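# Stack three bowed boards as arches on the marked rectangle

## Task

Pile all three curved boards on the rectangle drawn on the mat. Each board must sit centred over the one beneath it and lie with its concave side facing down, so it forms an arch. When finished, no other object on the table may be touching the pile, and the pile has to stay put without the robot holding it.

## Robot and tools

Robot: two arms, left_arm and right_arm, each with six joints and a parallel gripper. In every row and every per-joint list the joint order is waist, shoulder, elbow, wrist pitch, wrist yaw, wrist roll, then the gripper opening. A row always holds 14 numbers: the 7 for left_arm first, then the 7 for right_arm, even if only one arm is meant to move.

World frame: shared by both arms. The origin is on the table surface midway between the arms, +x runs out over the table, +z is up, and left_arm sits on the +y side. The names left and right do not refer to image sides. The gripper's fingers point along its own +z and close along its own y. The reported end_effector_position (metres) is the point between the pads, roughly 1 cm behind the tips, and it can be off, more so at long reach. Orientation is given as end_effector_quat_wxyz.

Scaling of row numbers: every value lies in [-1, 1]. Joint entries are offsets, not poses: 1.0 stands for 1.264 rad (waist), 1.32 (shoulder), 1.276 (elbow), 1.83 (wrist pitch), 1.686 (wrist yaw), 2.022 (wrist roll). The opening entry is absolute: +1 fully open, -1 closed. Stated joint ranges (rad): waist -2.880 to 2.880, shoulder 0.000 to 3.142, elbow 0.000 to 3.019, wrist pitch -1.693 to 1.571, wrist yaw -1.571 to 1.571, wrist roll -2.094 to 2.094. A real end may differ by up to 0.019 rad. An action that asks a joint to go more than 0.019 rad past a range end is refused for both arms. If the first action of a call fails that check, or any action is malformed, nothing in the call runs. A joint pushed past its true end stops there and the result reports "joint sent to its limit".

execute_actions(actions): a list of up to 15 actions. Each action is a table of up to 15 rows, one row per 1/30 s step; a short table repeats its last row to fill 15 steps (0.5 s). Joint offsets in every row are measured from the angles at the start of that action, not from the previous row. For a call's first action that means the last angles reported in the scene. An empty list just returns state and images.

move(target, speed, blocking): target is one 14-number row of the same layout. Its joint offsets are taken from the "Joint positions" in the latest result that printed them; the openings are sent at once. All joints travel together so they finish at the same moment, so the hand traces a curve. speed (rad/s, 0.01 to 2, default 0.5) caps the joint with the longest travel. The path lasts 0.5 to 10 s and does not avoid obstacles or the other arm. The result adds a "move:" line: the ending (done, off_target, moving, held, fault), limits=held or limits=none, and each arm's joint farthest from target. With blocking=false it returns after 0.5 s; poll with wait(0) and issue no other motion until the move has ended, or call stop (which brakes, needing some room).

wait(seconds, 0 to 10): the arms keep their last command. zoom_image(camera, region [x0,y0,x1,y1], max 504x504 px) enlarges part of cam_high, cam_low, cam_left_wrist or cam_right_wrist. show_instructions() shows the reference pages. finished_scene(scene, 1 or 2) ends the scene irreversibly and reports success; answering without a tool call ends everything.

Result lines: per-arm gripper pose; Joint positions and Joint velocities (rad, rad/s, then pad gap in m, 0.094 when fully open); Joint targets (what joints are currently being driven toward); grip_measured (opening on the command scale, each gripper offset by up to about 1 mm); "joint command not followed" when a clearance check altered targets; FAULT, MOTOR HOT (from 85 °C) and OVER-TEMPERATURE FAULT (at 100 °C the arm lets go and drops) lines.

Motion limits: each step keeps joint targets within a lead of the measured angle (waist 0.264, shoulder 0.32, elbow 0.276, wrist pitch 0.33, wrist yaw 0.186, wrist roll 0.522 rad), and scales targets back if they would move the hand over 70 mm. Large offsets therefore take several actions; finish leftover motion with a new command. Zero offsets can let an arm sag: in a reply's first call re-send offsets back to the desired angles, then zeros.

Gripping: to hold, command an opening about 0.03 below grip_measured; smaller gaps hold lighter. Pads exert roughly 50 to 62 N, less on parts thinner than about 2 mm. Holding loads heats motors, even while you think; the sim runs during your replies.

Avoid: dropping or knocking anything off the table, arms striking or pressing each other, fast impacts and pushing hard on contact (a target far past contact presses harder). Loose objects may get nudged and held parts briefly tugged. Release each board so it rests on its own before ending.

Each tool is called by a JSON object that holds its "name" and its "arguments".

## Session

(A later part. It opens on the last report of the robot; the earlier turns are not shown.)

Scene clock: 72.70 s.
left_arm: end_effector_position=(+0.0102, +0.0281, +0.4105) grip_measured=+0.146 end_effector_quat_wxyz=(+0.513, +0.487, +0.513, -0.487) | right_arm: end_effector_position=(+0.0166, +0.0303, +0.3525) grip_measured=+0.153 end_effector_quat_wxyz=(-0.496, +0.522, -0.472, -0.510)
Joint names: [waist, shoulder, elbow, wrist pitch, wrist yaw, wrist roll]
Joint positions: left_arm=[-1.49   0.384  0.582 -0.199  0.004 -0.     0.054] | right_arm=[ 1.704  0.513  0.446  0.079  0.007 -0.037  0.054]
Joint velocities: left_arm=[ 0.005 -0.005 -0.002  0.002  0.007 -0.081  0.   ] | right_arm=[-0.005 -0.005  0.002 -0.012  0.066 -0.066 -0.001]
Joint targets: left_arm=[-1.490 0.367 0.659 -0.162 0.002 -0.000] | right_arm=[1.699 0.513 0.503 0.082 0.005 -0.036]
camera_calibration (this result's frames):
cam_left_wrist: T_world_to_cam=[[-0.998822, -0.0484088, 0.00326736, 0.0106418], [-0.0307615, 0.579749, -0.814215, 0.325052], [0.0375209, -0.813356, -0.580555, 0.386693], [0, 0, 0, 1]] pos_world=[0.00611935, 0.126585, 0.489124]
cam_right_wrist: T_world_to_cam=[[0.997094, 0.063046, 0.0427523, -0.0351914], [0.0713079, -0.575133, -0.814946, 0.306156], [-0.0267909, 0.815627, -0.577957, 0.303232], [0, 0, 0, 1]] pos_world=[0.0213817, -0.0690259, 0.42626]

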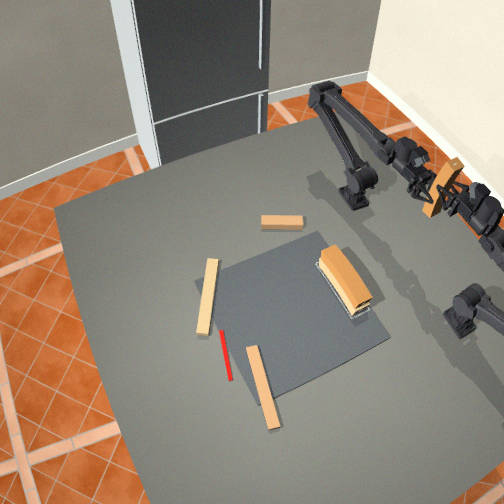

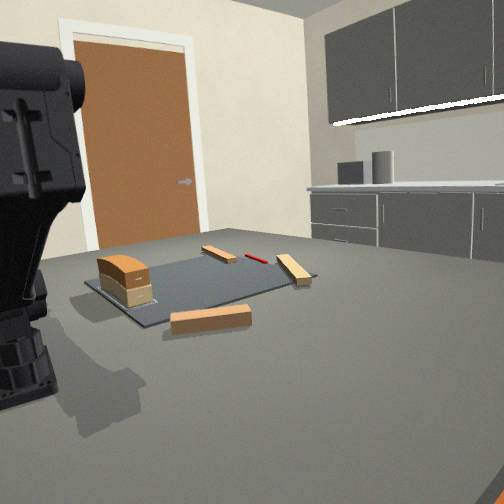

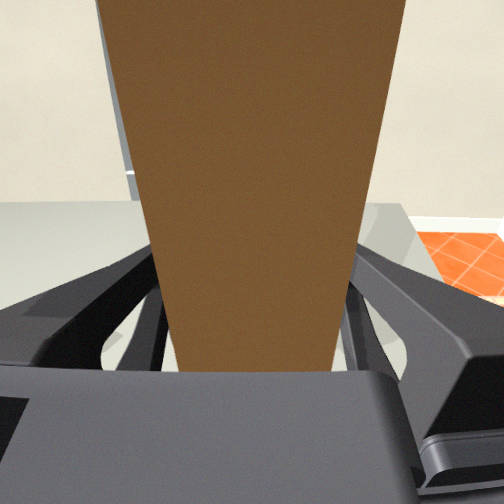

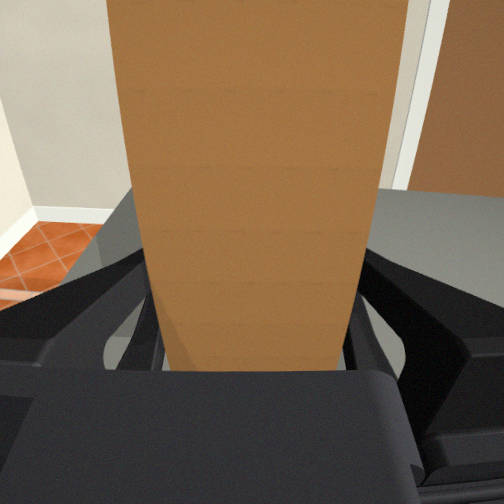

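{"name": "execute_actions", "arguments": {"actions": [[[0,-0.013,0.055,0.015,0,0,0.11,0,-0.008,0.055,0.018,0,0,0.05],[0,-0.013,0.055,0.015,0,0,0.13,0,-0.008,0.055,0.018,0,0,0.05],[0,-0.013,0.05,0.012,0,0,0.15,0,-0.008,0.055,0.018,0,0,0.05],[0,-0.013,0.05,0.012,0,0,0.17,0,-0.008,0.055,0.018,0,0,0.05],[0,-0.01,0.045,0.01,0,0,0.2,0,-0.008,0.055,0.018,0,0,0.05],[0,-0.01,0.04,0.01,0,0,0.26,0,-0.008,0.055,0.018,0,0,0.05],[0,-0.01,0.04,0.01,0,0,0.4,0,-0.008,0.055,0.018,0,0,0.05],[0,-0.01,0.04,0.01,0,0,0.6,0,-0.008,0.055,0.018,0,0,0.05],[0,-0.01,0.04,0.01,0,0,0.8,0,-0.008,0.055,0.018,0,0,0.05],[0,-0.01,0.04,0.01,0,0,1,0,-0.008,0.055,0.018,0,0,0.05]]]}}

{"name": "move", "arguments": {"target": [0,-0.15,0.03,-0.105,0,0,1,0,-0.22,0.05,-0.13,0,0,0.05], "speed": 0.5}}

{"name": "move", "arguments": {"target": [-0.5,0,0.03,0,0,0,1,-0.45,0,0.055,0.005,0,0,0.05], "speed": 0.8}}

Scene clock: 73.67 s.
left_arm: end_effector_position=(+0.0101, +0.0285, +0.4119) grip_measured=+1.000 end_effector_quat_wxyz=(+0.513, +0.486, +0.512, -0.488) | right_arm: end_effector_position=(+0.0166, +0.0304, +0.3530) grip_measured=+0.153 end_effector_quat_wxyz=(-0.496, +0.521, -0.471, -0.510)
Joint names: [waist, shoulder, elbow, wrist pitch, wrist yaw, wrist roll]
Joint positions: left_arm=[-1.49   0.383  0.583 -0.197  0.005 -0.     0.094] | right_arm=[ 1.704  0.514  0.446  0.081  0.007 -0.037  0.054]
Joint velocities: left_arm=[-0.005 -0.005 -0.022 -0.022  0.051  0.051  0.   ] | right_arm=[ 0.005 -0.005 -0.002 -0.027 -0.081  0.037 -0.   ]
Joint targets: left_arm=[-1.490 0.370 0.633 -0.180 0.004 -0.000] | right_arm=[1.704 0.503 0.516 0.112 0.007 -0.037]
camera_calibration (this result's frames):
cam_left_wrist: T_world_to_cam=[[-0.998841, -0.0480153, 0.0032404, 0.010569], [-0.030369, 0.576655, -0.816423, 0.326967], [0.0373322, -0.815576, -0.577445, 0.386635], [0, 0, 0, 1]] pos_world=[0.00605244, 0.12729, 0.490169]
cam_right_wrist: T_world_to_cam=[[0.997124, 0.0625844, 0.0427329, -0.0352546], [0.0709752, -0.573609, -0.816049, 0.306903], [-0.02656, 0.816735, -0.576401, 0.302832], [0, 0, 0, 1]] pos_world=[0.021414, -0.0690853, 0.426507]

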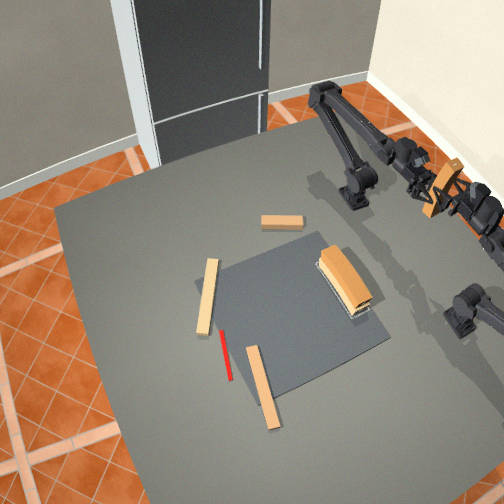

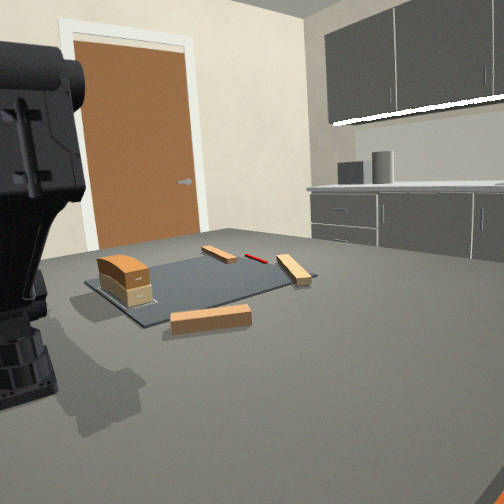

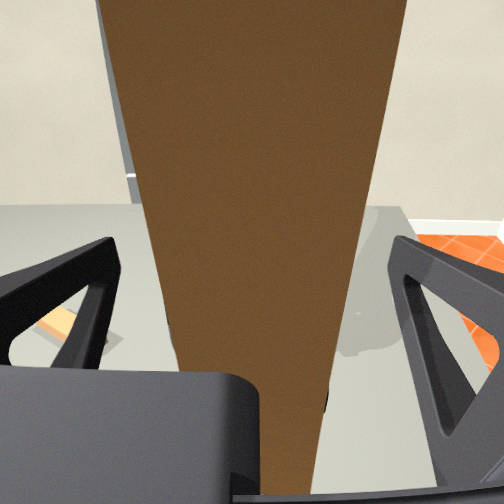

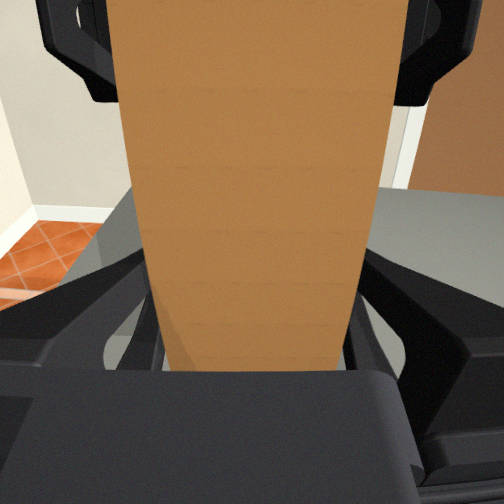

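Scene clock: 74.77 s.
left_arm: end_effector_position=(+0.0072, +0.0818, +0.4183) grip_measured=+1.000 end_effector_quat_wxyz=(+0.516, +0.484, +0.509, -0.490) | right_arm: end_effector_position=(+0.0211, -0.0328, +0.3711) grip_measured=+0.153 end_effector_quat_wxyz=(-0.502, +0.514, -0.465, -0.516)
Joint names: [waist, shoulder, elbow, wrist pitch, wrist yaw, wrist roll]
Joint positions: left_arm=[-1.49   0.195  0.583 -0.376  0.005 -0.     0.094] | right_arm=[ 1.704  0.235  0.438 -0.166  0.007 -0.037  0.054]
Joint velocities: left_arm=[-0.005  0.005 -0.022  0.002 -0.066  0.022  0.   ] | right_arm=[-0.024 -0.005 -0.007  0.007 -0.007  0.11  -0.   ]
Joint targets: left_arm=[-1.490 0.185 0.622 -0.389 0.005 -0.000] | right_arm=[1.704 0.223 0.510 -0.157 0.007 -0.037]
move: off_target (left_arm, right_arm); limits=none; left_arm: farthest joint: the elbow, 0.038 radians from its target (0.038 radians at the start); right_arm: farthest joint: the elbow, 0.071 radians from its target (0.064 radians at the start)
camera_calibration (this result's frames):
cam_left_wrist: T_world_to_cam=[[-0.998843, -0.047986, 0.00317545, 0.0101955], [-0.0299559, 0.569167, -0.821676, 0.304154], [0.0376216, -0.82082, -0.569946, 0.431139], [0, 0, 0, 1]] pos_world=[0.0030748, 0.181262, 0.49561]
cam_right_wrist: T_world_to_cam=[[0.997199, 0.06153, 0.0425207, -0.0364936], [0.069533, -0.55325, -0.830108, 0.291039], [-0.027552, 0.83074, -0.555978, 0.357866], [0, 0, 0, 1]] pos_world=[0.0260145, -0.13403, 0.442111]

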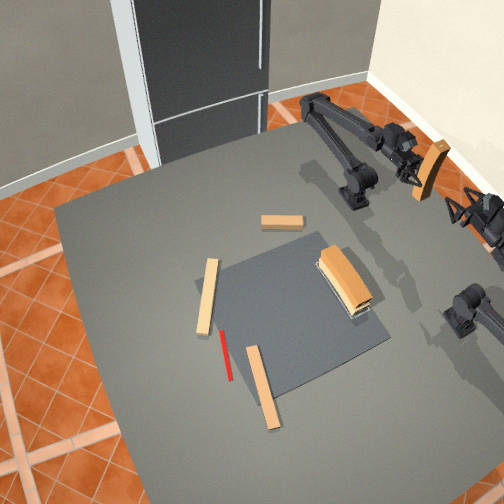

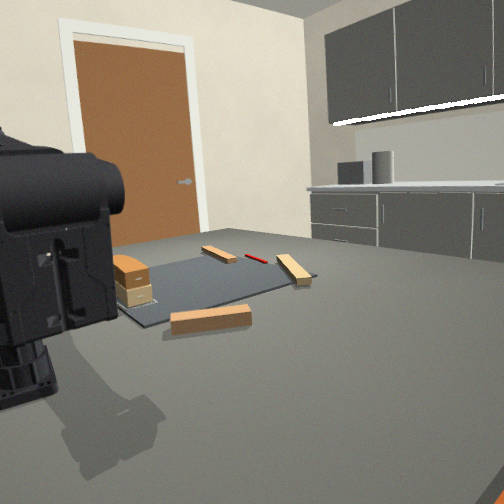

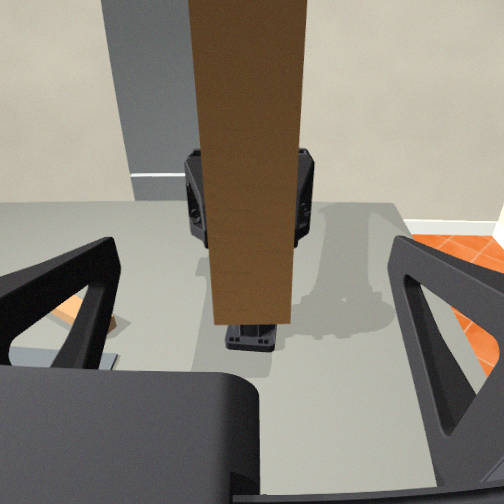

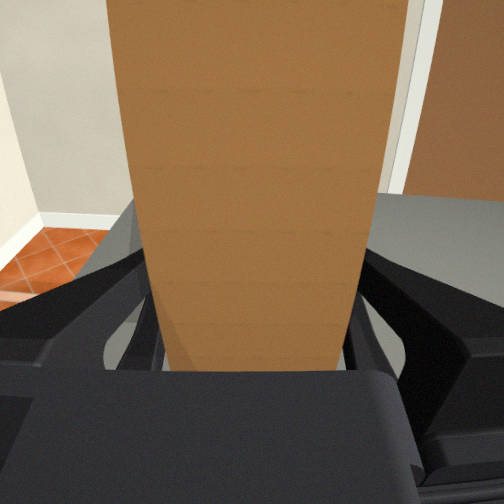

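Scene clock: 76.00 s.
left_arm: end_effector_position=(-0.1507, +0.1248, +0.4183) grip_measured=+1.000 end_effector_quat_wxyz=(+0.338, +0.618, +0.333, -0.626) | right_arm: end_effector_position=(+0.1800, -0.0666, +0.3604) grip_measured=+0.153 end_effector_quat_wxyz=(+0.619, -0.368, +0.598, +0.351)
Joint names: [waist, shoulder, elbow, wrist pitch, wrist yaw, wrist roll]
Joint positions: left_arm=[-2.123  0.195  0.583 -0.376  0.004 -0.     0.094] | right_arm=[ 1.136  0.237  0.426 -0.176  0.007 -0.037  0.054]
Joint velocities: left_arm=[-0.024 -0.005 -0.017  0.012 -0.007  0.007  0.   ] | right_arm=[-0.015 -0.005 -0.012  0.002  0.007 -0.037 -0.001]
Joint targets: left_arm=[-2.122 0.195 0.622 -0.376 0.004 -0.000] | right_arm=[1.135 0.235 0.508 -0.157 0.007 -0.037]
move: off_target (left_arm, right_arm); limits=none; left_arm: farthest joint: the elbow, 0.038 radians from its target (0.038 radians at the start); right_arm: farthest joint: the elbow, 0.082 radians from its target (0.070 radians at the start)
camera_calibration (this result's frames):
cam_left_wrist: T_world_to_cam=[[-0.833783, 0.552083, 0.00318037, -0.195441], [0.312482, 0.476659, -0.821676, 0.338083], [-0.455149, -0.684106, -0.569946, 0.381077], [0, 0, 0, 1]] pos_world=[-0.0951535, 0.207446, 0.49561]
cam_right_wrist: T_world_to_cam=[[0.874398, -0.483324, 0.0427329, -0.206608], [-0.24855, -0.521811, -0.816049, 0.306675], [0.416715, 0.70293, -0.576401, 0.303248], [0, 0, 0, 1]] pos_world=[0.130513, -0.152995, 0.433883]

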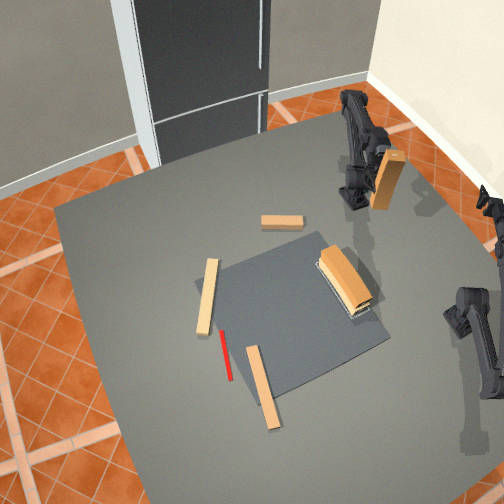

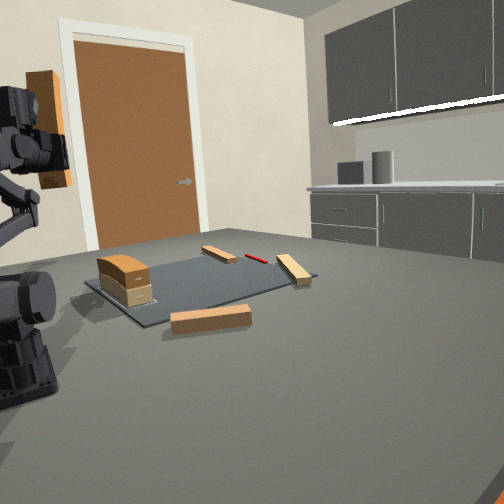

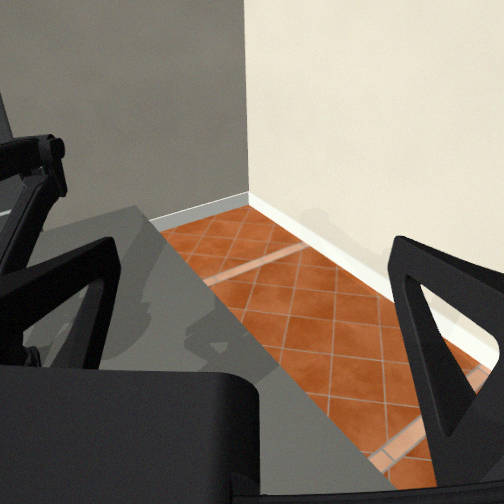

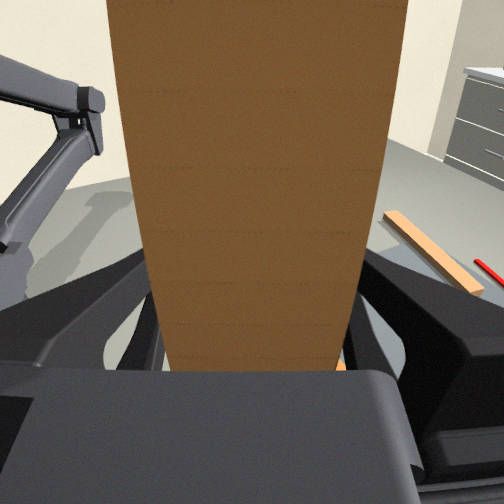

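{"name": "move", "arguments": {"target": [0,0,0.03,0,0,0,1,-0.242,0.867,0.556,-0.58,-0.003,-0.387,0.05], "speed": 0.7}}

{"name": "zoom_image", "arguments": {"camera": "cam_high", "region": [300,215,400,315]}}

{"name": "zoom_image", "arguments": {"camera": "cam_low", "region": [80,210,180,310]}}

Scene clock: 79.00 s.
left_arm: end_effector_position=(-0.1507, +0.1248, +0.4183) grip_measured=+1.000 end_effector_quat_wxyz=(+0.338, +0.618, +0.333, -0.626) | right_arm: end_effector_position=(+0.3158, -0.0544, +0.1382) grip_measured=+0.153 end_effector_quat_wxyz=(+0.005, +0.711, -0.703, +0.003)
Joint names: [waist, shoulder, elbow, wrist pitch, wrist yaw, wrist roll]
Joint positions: left_arm=[-2.123  0.195  0.583 -0.376  0.004 -0.     0.094] | right_arm=[ 0.836  1.408  1.057 -1.229  0.007 -0.809  0.054]
Joint velocities: left_arm=[-0.015  0.005 -0.007 -0.007 -0.022  0.022  0.   ] | right_arm=[-0.005  0.005  0.002 -0.002 -0.007  0.022  0.   ]
Joint targets: left_arm=[-2.123 0.195 0.622 -0.376 0.004 -0.000] | right_arm=[0.830 1.382 1.136 -1.238 0.002 -0.819]
move: off_target (left_arm, right_arm); limits=none; left_arm: farthest joint: the elbow, 0.038 radians from its target (0.038 radians at the start); right_arm: farthest joint: the elbow, 0.078 radians from its target (0.709 radians at the start)
camera_calibration (this result's frames):
cam_left_wrist: T_world_to_cam=[[-0.833783, 0.552083, 0.00318037, -0.195441], [0.312482, 0.476659, -0.821676, 0.338083], [-0.455149, -0.684106, -0.569946, 0.381077], [0, 0, 0, 1]] pos_world=[-0.0951535, 0.207446, 0.49561]
cam_right_wrist: T_world_to_cam=[[0.999847, 0.0174599, -0.00125296, -0.316342], [0.0147598, -0.802417, 0.596581, -0.128126], [0.00941081, -0.596508, -0.802552, 0.199273], [0, 0, 0, 1]] pos_world=[0.316309, 0.0215805, 0.235968]

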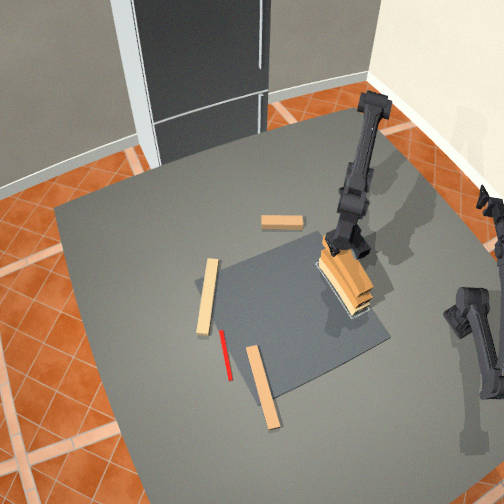

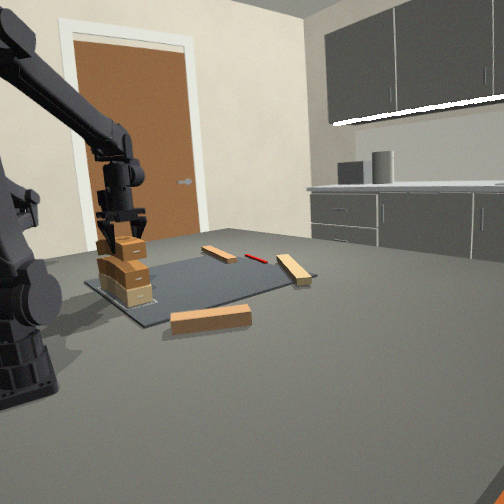

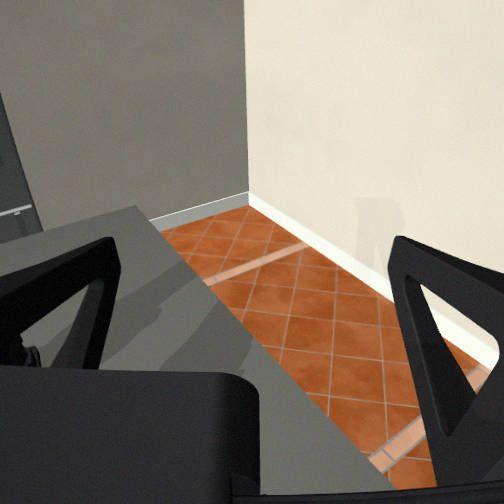

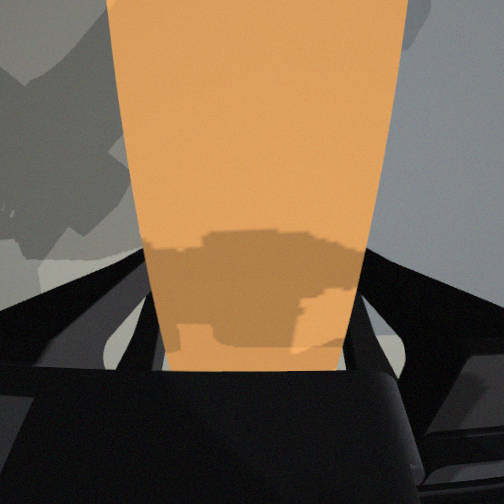

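Region (300, 215, 400, 315) of cam_high's 504x504 image, scaled by 5.040, with more detail than that image has.

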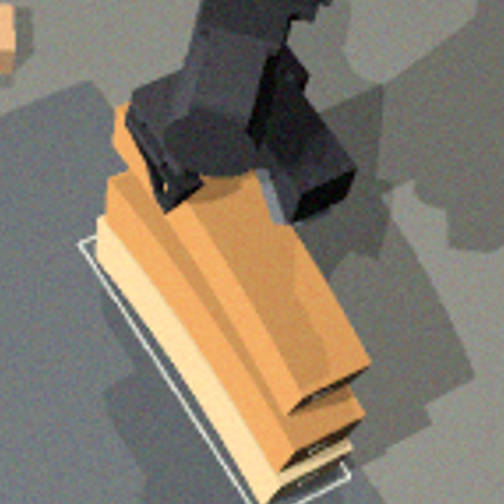

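Region (80, 210, 180, 310) of cam_low's 504x504 image, scaled by 5.040, with more detail than that image has.

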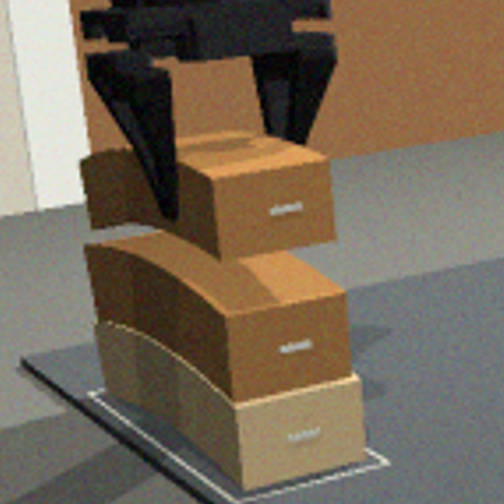

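{"name": "execute_actions", "arguments": {"actions": [[[0,0,0.03,0,0,0,1,0,-0.016,0.05,0.005,-0.004,0.002,0.05],[0,0,0.03,0,0,0,1,0,-0.012,0.04,0.01,-0.007,0.004,0.05],[0,0,0.03,0,0,0,1,0,-0.009,0.03,0.015,-0.01,0.006,0.05],[0,0,0.03,0,0,0,1,0,-0.006,0.022,0.02,-0.013,0.008,0.05],[0,0,0.03,0,0,0,1,0,-0.004,0.015,0.025,-0.016,0.009,0.05],[0,0,0.03,0,0,0,1,0,-0.002,0.008,0.03,-0.019,0.009,0.05],[0,0,0.03,0,0,0,1,0,0,0.002,0.035,-0.021,0.009,0.05],[0,0,0.03,0,0,0,1,0,0.001,-0.003,0.039,-0.023,0.009,0.05],[0,0,0.03,0,0,0,1,0,0.002,-0.007,0.042,-0.023,0.009,0.05],[0,0,0.03,0,0,0,1,0,0.003,-0.0095,0.045,-0.023,0.009,0.05]]]}}

{"name": "zoom_image", "arguments": {"camera": "cam_high", "region": [300,215,400,315]}}

{"name": "zoom_image", "arguments": {"camera": "cam_low", "region": [80,210,180,310]}}

Scene clock: 80.23 s.
left_arm: end_effector_position=(-0.1507, +0.1248, +0.4183) grip_measured=+1.000 end_effector_quat_wxyz=(+0.338, +0.618, +0.333, -0.626) | right_arm: end_effector_position=(+0.3169, -0.0455, +0.1269) grip_measured=+0.153 end_effector_quat_wxyz=(-0.011, +0.708, -0.706, -0.012)
Joint names: [waist, shoulder, elbow, wrist pitch, wrist yaw, wrist roll]
Joint positions: left_arm=[-2.123  0.195  0.583 -0.376  0.004 -0.     0.094] | right_arm=[ 0.836  1.418  1.036 -1.167 -0.025 -0.801  0.054]
Joint velocities: left_arm=[-0.005  0.005  0.002 -0.022 -0.037 -0.022  0.   ] | right_arm=[-0.015  0.054 -0.042 -0.022 -0.022  0.081 -0.   ]
Joint targets: left_arm=[-2.123 0.195 0.622 -0.376 0.004 -0.000] | right_arm=[0.836 1.412 1.045 -1.147 -0.032 -0.790]
camera_calibration (this result's frames):
cam_left_wrist: T_world_to_cam=[[-0.833783, 0.552083, 0.00318037, -0.195441], [0.312482, 0.476659, -0.821676, 0.338083], [-0.455149, -0.684106, -0.569946, 0.381077], [0, 0, 0, 1]] pos_world=[-0.0951535, 0.207446, 0.49561]
cam_right_wrist: T_world_to_cam=[[0.999952, 0.00971575, -0.00154723, -0.317965], [0.00891445, -0.828257, 0.560277, -0.109015], [0.00416202, -0.560264, -0.828304, 0.202084], [0, 0, 0, 1]] pos_world=[0.31808, 0.0260175, 0.227974]

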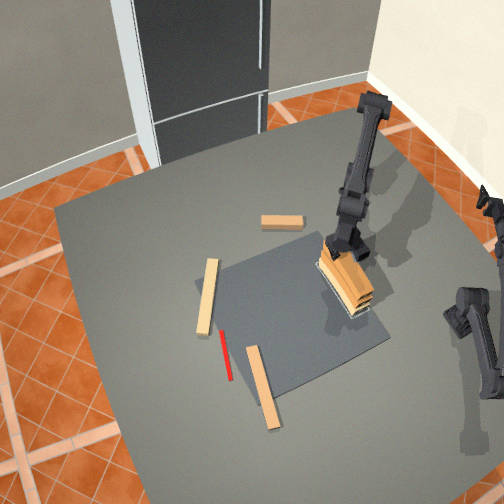

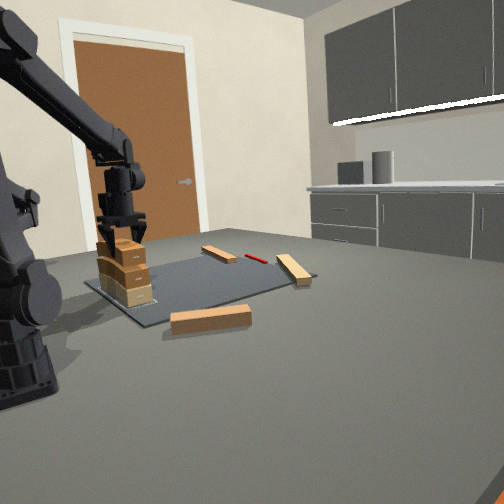

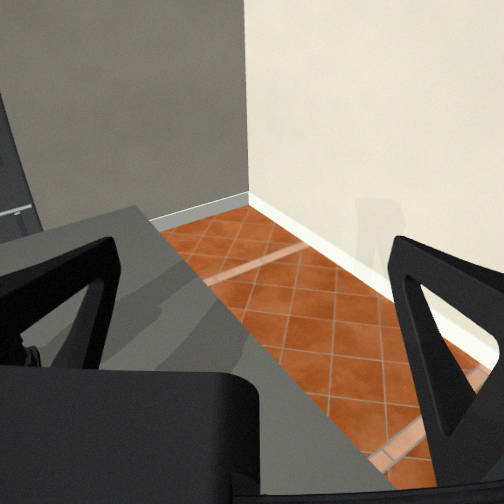

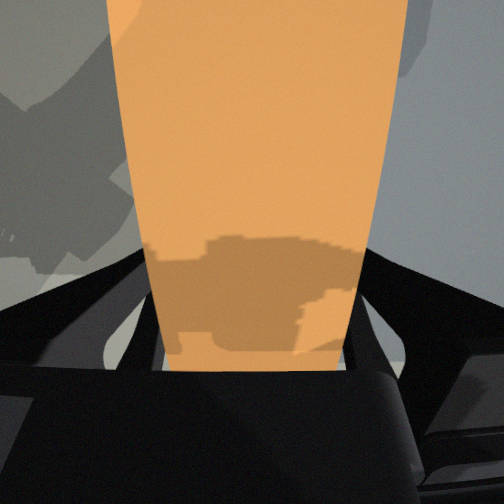

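Region (300, 215, 400, 315) of cam_high's 504x504 image, scaled by 5.040, with more detail than that image has.

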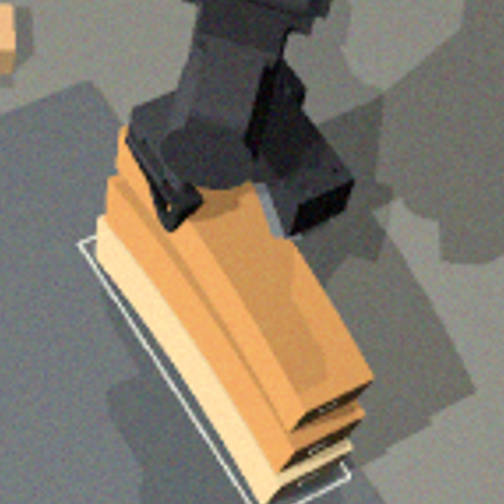

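Region (80, 210, 180, 310) of cam_low's 504x504 image, scaled by 5.040, with more detail than that image has.

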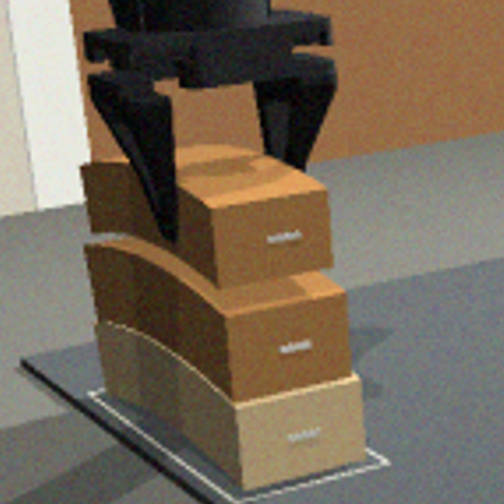

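{"name": "execute_actions", "arguments": {"actions": [[[0,0,0.03,0,0,0,1,0,-0.004,0.007,0.012,-0.004,0.004,0.05],[0,0,0.03,0,0,0,1,0,-0.004,0.007,0.015,-0.006,0.004,0.05],[0,0,0.03,0,0,0,1,0,-0.004,0.006,0.018,-0.008,0.004,0.05],[0,0,0.03,0,0,0,1,0,-0.003,0.005,0.02,-0.009,0.004,0.05],[0,0,0.03,0,0,0,1,0,-0.002,0.004,0.022,-0.009,0.004,0.05],[0,0,0.03,0,0,0,1,0,-0.002,0.002,0.023,-0.009,0.004,0.05],[0,0,0.03,0,0,0,1,0,-0.001,0.001,0.024,-0.009,0.004,0.05],[0,0,0.03,0,0,0,1,0,0,-0.001,0.025,-0.009,0.004,0.05]]]}}

{"name": "zoom_image", "arguments": {"camera": "cam_high", "region": [300,215,400,315]}}

{"name": "zoom_image", "arguments": {"camera": "cam_low", "region": [80,210,180,310]}}

Scene clock: 81.10 s.
left_arm: end_effector_position=(-0.1507, +0.1248, +0.4183) grip_measured=+1.000 end_effector_quat_wxyz=(+0.338, +0.618, +0.333, -0.626) | right_arm: end_effector_position=(+0.3177, -0.0427, +0.1213) grip_measured=+0.153 end_effector_quat_wxyz=(-0.016, +0.708, -0.706, -0.017)
Joint names: [waist, shoulder, elbow, wrist pitch, wrist yaw, wrist roll]
Joint positions: left_arm=[-2.123  0.195  0.583 -0.376  0.004 -0.     0.094] | right_arm=[ 0.836  1.424  1.025 -1.14  -0.034 -0.8    0.054]
Joint velocities: left_arm=[ 0.005 -0.005  0.002  0.002  0.051 -0.007  0.   ] | right_arm=[-0.005  0.005  0.002  0.007 -0.007 -0.022  0.   ]
Joint targets: left_arm=[-2.123 0.195 0.622 -0.376 0.004 -0.000] | right_arm=[0.836 1.418 1.035 -1.121 -0.040 -0.793]
camera_calibration (this result's frames):
cam_left_wrist: T_world_to_cam=[[-0.833783, 0.552083, 0.00318037, -0.195441], [0.312482, 0.476659, -0.821676, 0.338083], [-0.455149, -0.684106, -0.569946, 0.381077], [0, 0, 0, 1]] pos_world=[-0.0951535, 0.207446, 0.49561]
cam_right_wrist: T_world_to_cam=[[0.999958, 0.00918757, 0.000333397, -0.319033], [0.00749558, -0.835729, 0.54909, -0.102091], [0.00532344, -0.549065, -0.835763, 0.200004], [0, 0, 0, 1]] pos_world=[0.31872, 0.0274258, 0.22332]

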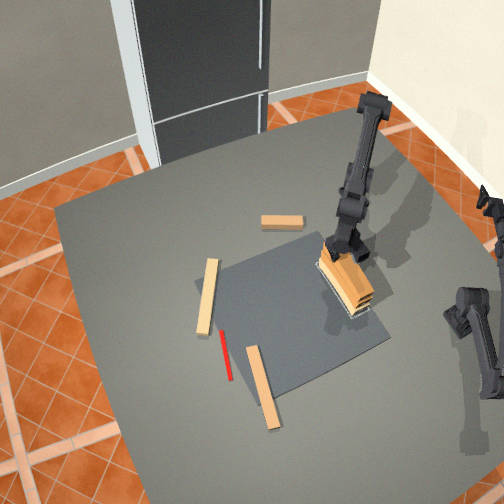

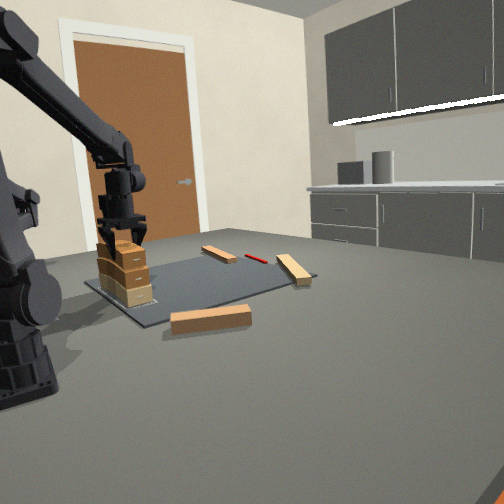

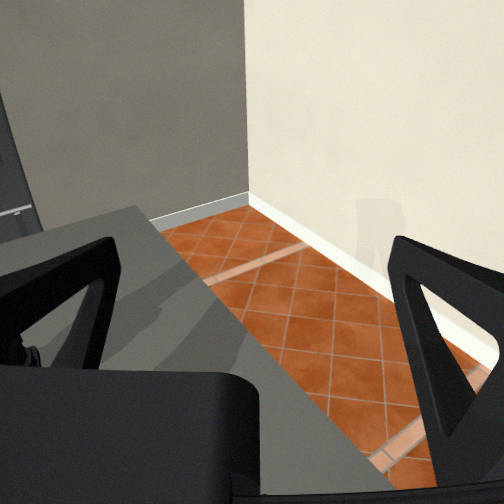

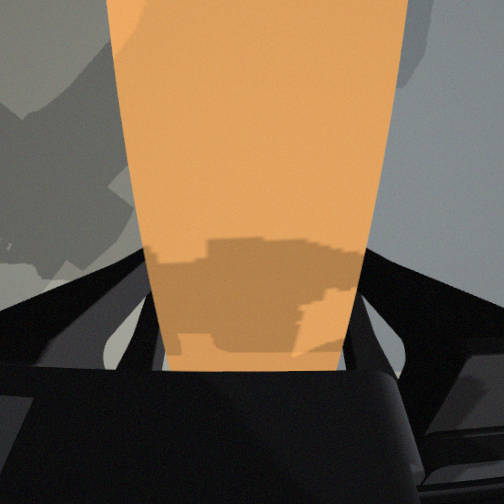

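Region (300, 215, 400, 315) of cam_high's 504x504 image, scaled by 5.040, with more detail than that image has.

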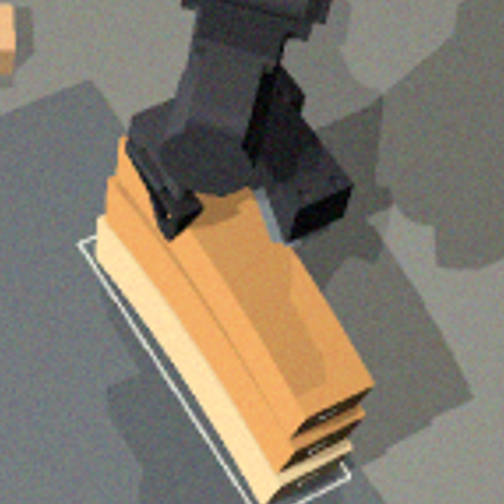

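Region (80, 210, 180, 310) of cam_low's 504x504 image, scaled by 5.040, with more detail than that image has.

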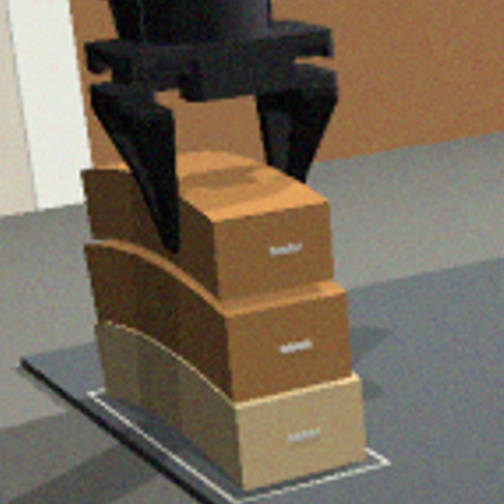

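{"name": "execute_actions", "arguments": {"actions": [[[0,0,0.03,0,0,0,1,0,-0.004,0.007,0.008,0,0.003,0.05],[0,0,0.03,0,0,0,1,0,-0.003,0.007,0.008,0,0.003,0.05],[0,0,0.03,0,0,0,1,0,-0.002,0.006,0.008,0,0.003,0.05],[0,0,0.03,0,0,0,1,0,-0.001,0.005,0.008,0,0.003,0.05],[0,0,0.03,0,0,0,1,0,0,0.004,0.008,0,0.003,0.05],[0,0,0.03,0,0,0,1,0,0.001,0.004,0.008,0,0.003,0.05]]]}}

{"name": "zoom_image", "arguments": {"camera": "cam_high", "region": [300,215,400,315]}}

{"name": "zoom_image", "arguments": {"camera": "cam_low", "region": [80,210,180,310]}}

Scene clock: 82.10 s.
left_arm: end_effector_position=(-0.1507, +0.1248, +0.4183) grip_measured=+1.000 end_effector_quat_wxyz=(+0.338, +0.618, +0.333, -0.626) | right_arm: end_effector_position=(+0.3178, -0.0428, +0.1193) grip_measured=+0.153 end_effector_quat_wxyz=(-0.014, +0.708, -0.706, -0.016)
Joint names: [waist, shoulder, elbow, wrist pitch, wrist yaw, wrist roll]
Joint positions: left_arm=[-2.123  0.195  0.583 -0.376  0.004 -0.     0.094] | right_arm=[ 0.836  1.429  1.025 -1.14  -0.033 -0.8    0.054]
Joint velocities: left_arm=[-0.005 -0.015 -0.007  0.017  0.037  0.066  0.   ] | right_arm=[ 0.005  0.005 -0.017  0.012  0.022  0.007 -0.001]
Joint targets: left_arm=[-2.123 0.195 0.622 -0.376 0.004 -0.000] | right_arm=[0.836 1.425 1.031 -1.126 -0.034 -0.794]
camera_calibration (this result's frames):
cam_left_wrist: T_world_to_cam=[[-0.833783, 0.552083, 0.00318037, -0.195441], [0.312482, 0.476659, -0.821676, 0.338083], [-0.455149, -0.684106, -0.569946, 0.381077], [0, 0, 0, 1]] pos_world=[-0.0951535, 0.207446, 0.49561]
cam_right_wrist: T_world_to_cam=[[0.999954, 0.0091593, -0.00299492, -0.318686], [0.00928865, -0.833374, 0.552631, -0.102001], [0.00256582, -0.552633, -0.83342, 0.198713], [0, 0, 0, 1]] pos_world=[0.319109, 0.0277295, 0.221026]

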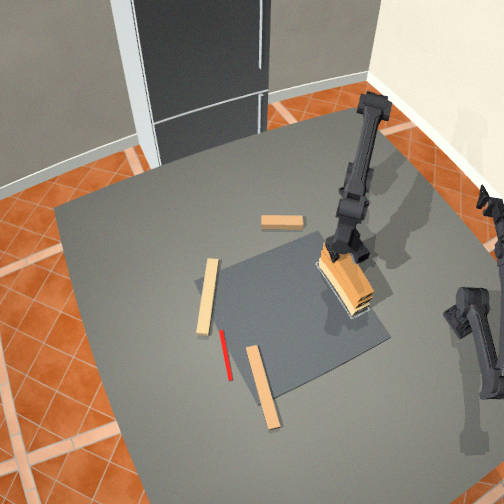

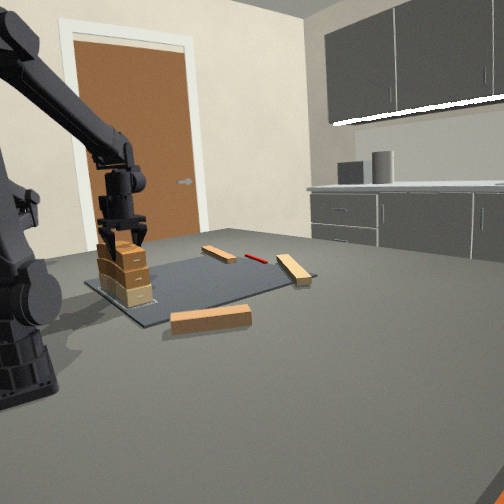

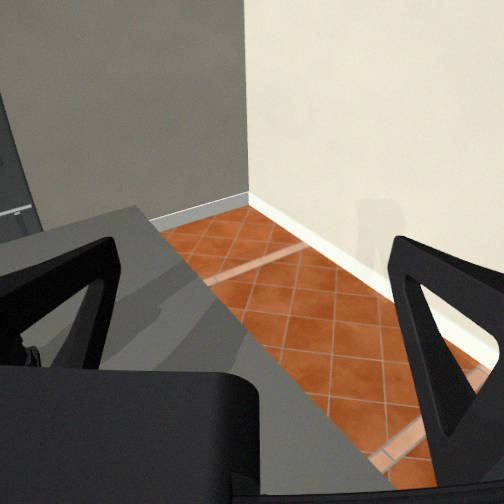

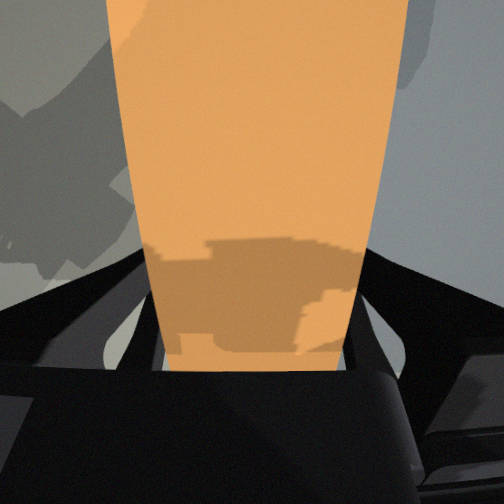

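Region (300, 215, 400, 315) of cam_high's 504x504 image, scaled by 5.040, with more detail than that image has.

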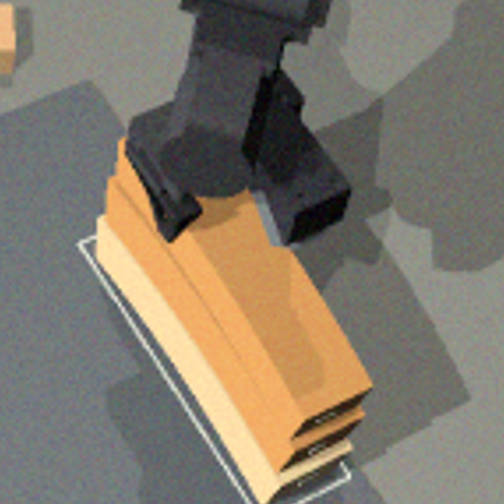

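Region (80, 210, 180, 310) of cam_low's 504x504 image, scaled by 5.040, with more detail than that image has.

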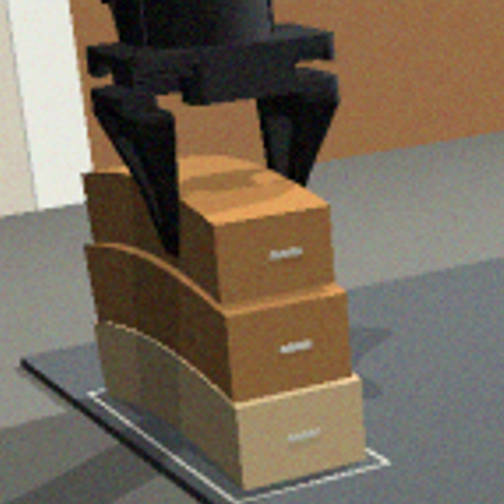

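{"name": "execute_actions", "arguments": {"actions": [[[0,0,0.03,0,0,0,1,0,-0.005,0.01,0,0,0,0.09],[0,0,0.03,0,0,0,1,0,-0.005,0.01,0,0,0,0.12],[0,0,0.03,0,0,0,1,0,-0.005,0.01,0,0,0,0.14],[0,0,0.03,0,0,0,1,0,-0.005,0.01,0,0,0,0.16],[0,0,0.03,0,0,0,1,0,-0.005,0.01,0,0,0,0.19],[0,0,0.03,0,0,0,1,0,-0.005,0.01,0,0,0,0.24],[0,0,0.03,0,0,0,1,0,-0.005,0.01,0,0,0,0.32],[0,0,0.03,0,0,0,1,0,-0.005,0.01,0,0,0,0.45],[0,0,0.03,0,0,0,1,0,-0.005,0.01,0,0,0,0.6],[0,0,0.03,0,0,0,1,0,-0.005,0.01,0,0,0,0.75]],[[0,0,0.03,0,0,0,1,0,-0.02,0.03,0,0,0,0.8],[0,0,0.03,0,0,0,1,0,-0.03,0.03,0,0,0,0.8],[0,0,0.03,0,0,0,1,0,-0.04,0.03,0,0,0,0.8],[0,0,0.03,0,0,0,1,0,-0.05,0.03,0,0,0,0.8],[0,0,0.03,0,0,0,1,0,-0.065,0.03,0,0,0,0.8],[0,0,0.03,0,0,0,1,0,-0.08,0.03,0,0,0,0.8],[0,0,0.03,0,0,0,1,0,-0.1,0.03,0,0,0,0.8],[0,0,0.03,0,0,0,1,0,-0.12,0.03,0,0,0,0.8],[0,0,0.03,0,0,0,1,0,-0.14,0.03,0,0,0,0.8],[0,0,0.03,0,0,0,1,0,-0.16,0.03,0,0,0,0.8],[0,0,0.03,0,0,0,1,0,-0.18,0.03,0,0,0,0.8],[0,0,0.03,0,0,0,1,0,-0.2,0.03,0,0,0,0.8]],[[0,0,0.03,0,0,0,1,0,-0.1,0.03,0,0,0,0.8]]]}}

{"name": "zoom_image", "arguments": {"camera": "cam_high", "region": [300,225,400,325]}}

{"name": "zoom_image", "arguments": {"camera": "cam_low", "region": [80,215,180,315]}}

Scene clock: 84.20 s.
left_arm: end_effector_position=(-0.1507, +0.1248, +0.4183) grip_measured=+1.000 end_effector_quat_wxyz=(+0.338, +0.618, +0.333, -0.626) | right_arm: end_effector_position=(+0.2995, -0.0607, +0.2669) grip_measured=+0.798 end_effector_quat_wxyz=(-0.215, +0.694, -0.687, -0.013)
Joint names: [waist, shoulder, elbow, wrist pitch, wrist yaw, wrist roll]
Joint positions: left_arm=[-2.123  0.195  0.583 -0.376  0.004 -0.     0.094] | right_arm=[ 0.836  1.024  1.026 -1.141 -0.033 -0.8    0.084]
Joint velocities: left_arm=[-0.015  0.005 -0.002  0.012 -0.022 -0.022  0.   ] | right_arm=[-0.005  0.024 -0.007 -0.012 -0.022 -0.081  0.001]
Joint targets: left_arm=[-2.123 0.195 0.622 -0.376 0.004 -0.000] | right_arm=[0.836 1.034 1.064 -1.140 -0.033 -0.800]
camera_calibration (this result's frames):
cam_left_wrist: T_world_to_cam=[[-0.833783, 0.552083, 0.00318037, -0.195441], [0.312482, 0.476659, -0.821676, 0.338083], [-0.455149, -0.684106, -0.569946, 0.381077], [0, 0, 0, 1]] pos_world=[-0.0951535, 0.207446, 0.49561]
cam_right_wrist: T_world_to_cam=[[0.958975, -0.030838, 0.281809, -0.36598], [-0.113248, -0.952976, 0.281091, -0.0963037], [0.259889, -0.301474, -0.917372, 0.272436], [0, 0, 0, 1]] pos_world=[0.269256, -0.020929, 0.380132]

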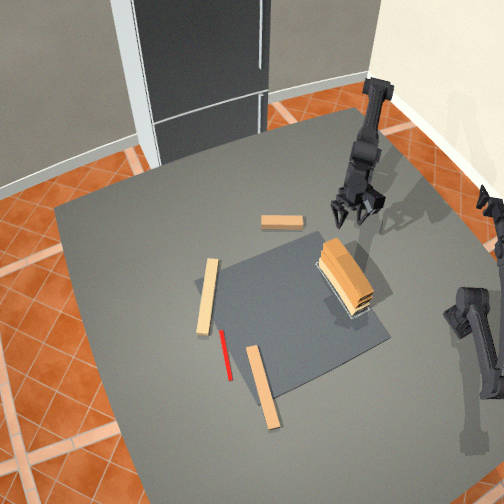

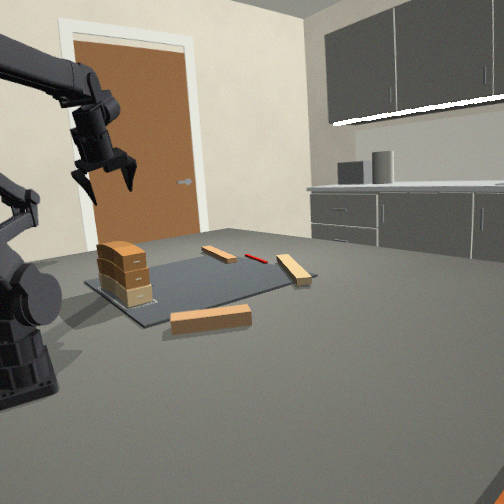

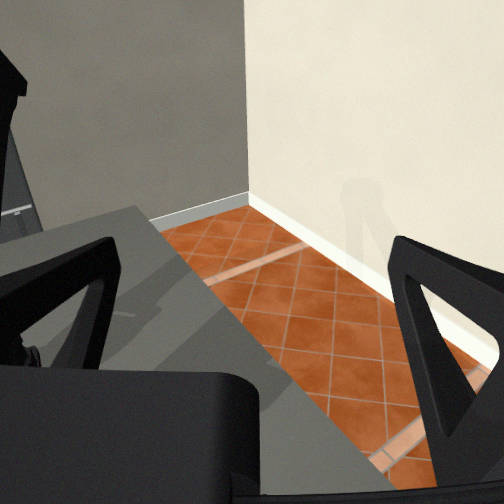

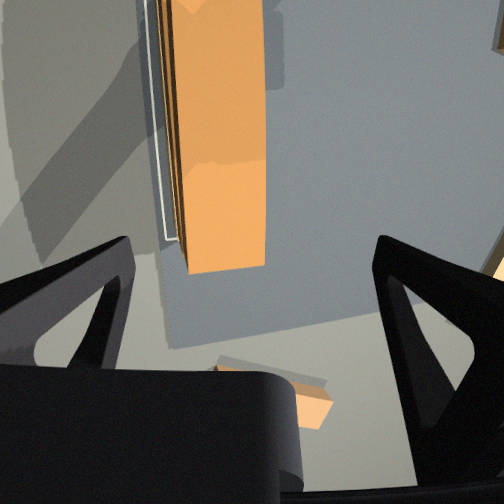

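Region (300, 225, 400, 325) of cam_high's 504x504 image, scaled by 5.040, with more detail than that image has.

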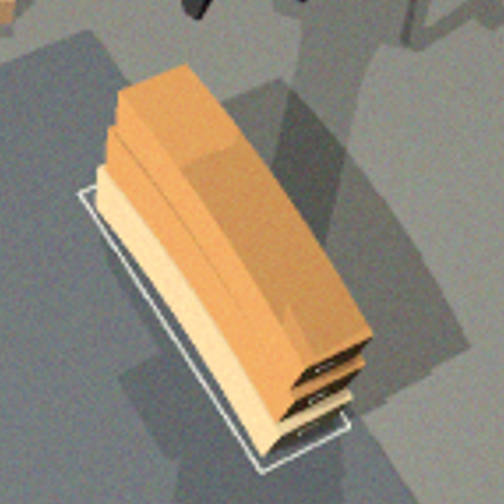

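Region (80, 215, 180, 315) of cam_low's 504x504 image, scaled by 5.040, with more detail than that image has.

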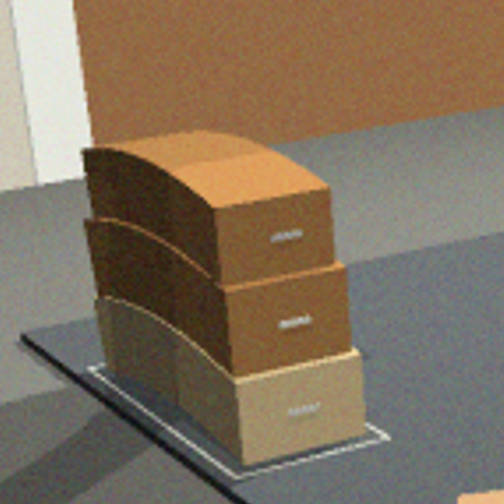

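{"name": "finished_scene", "arguments": {"scene": 2}}

The scene is finished: the task was done.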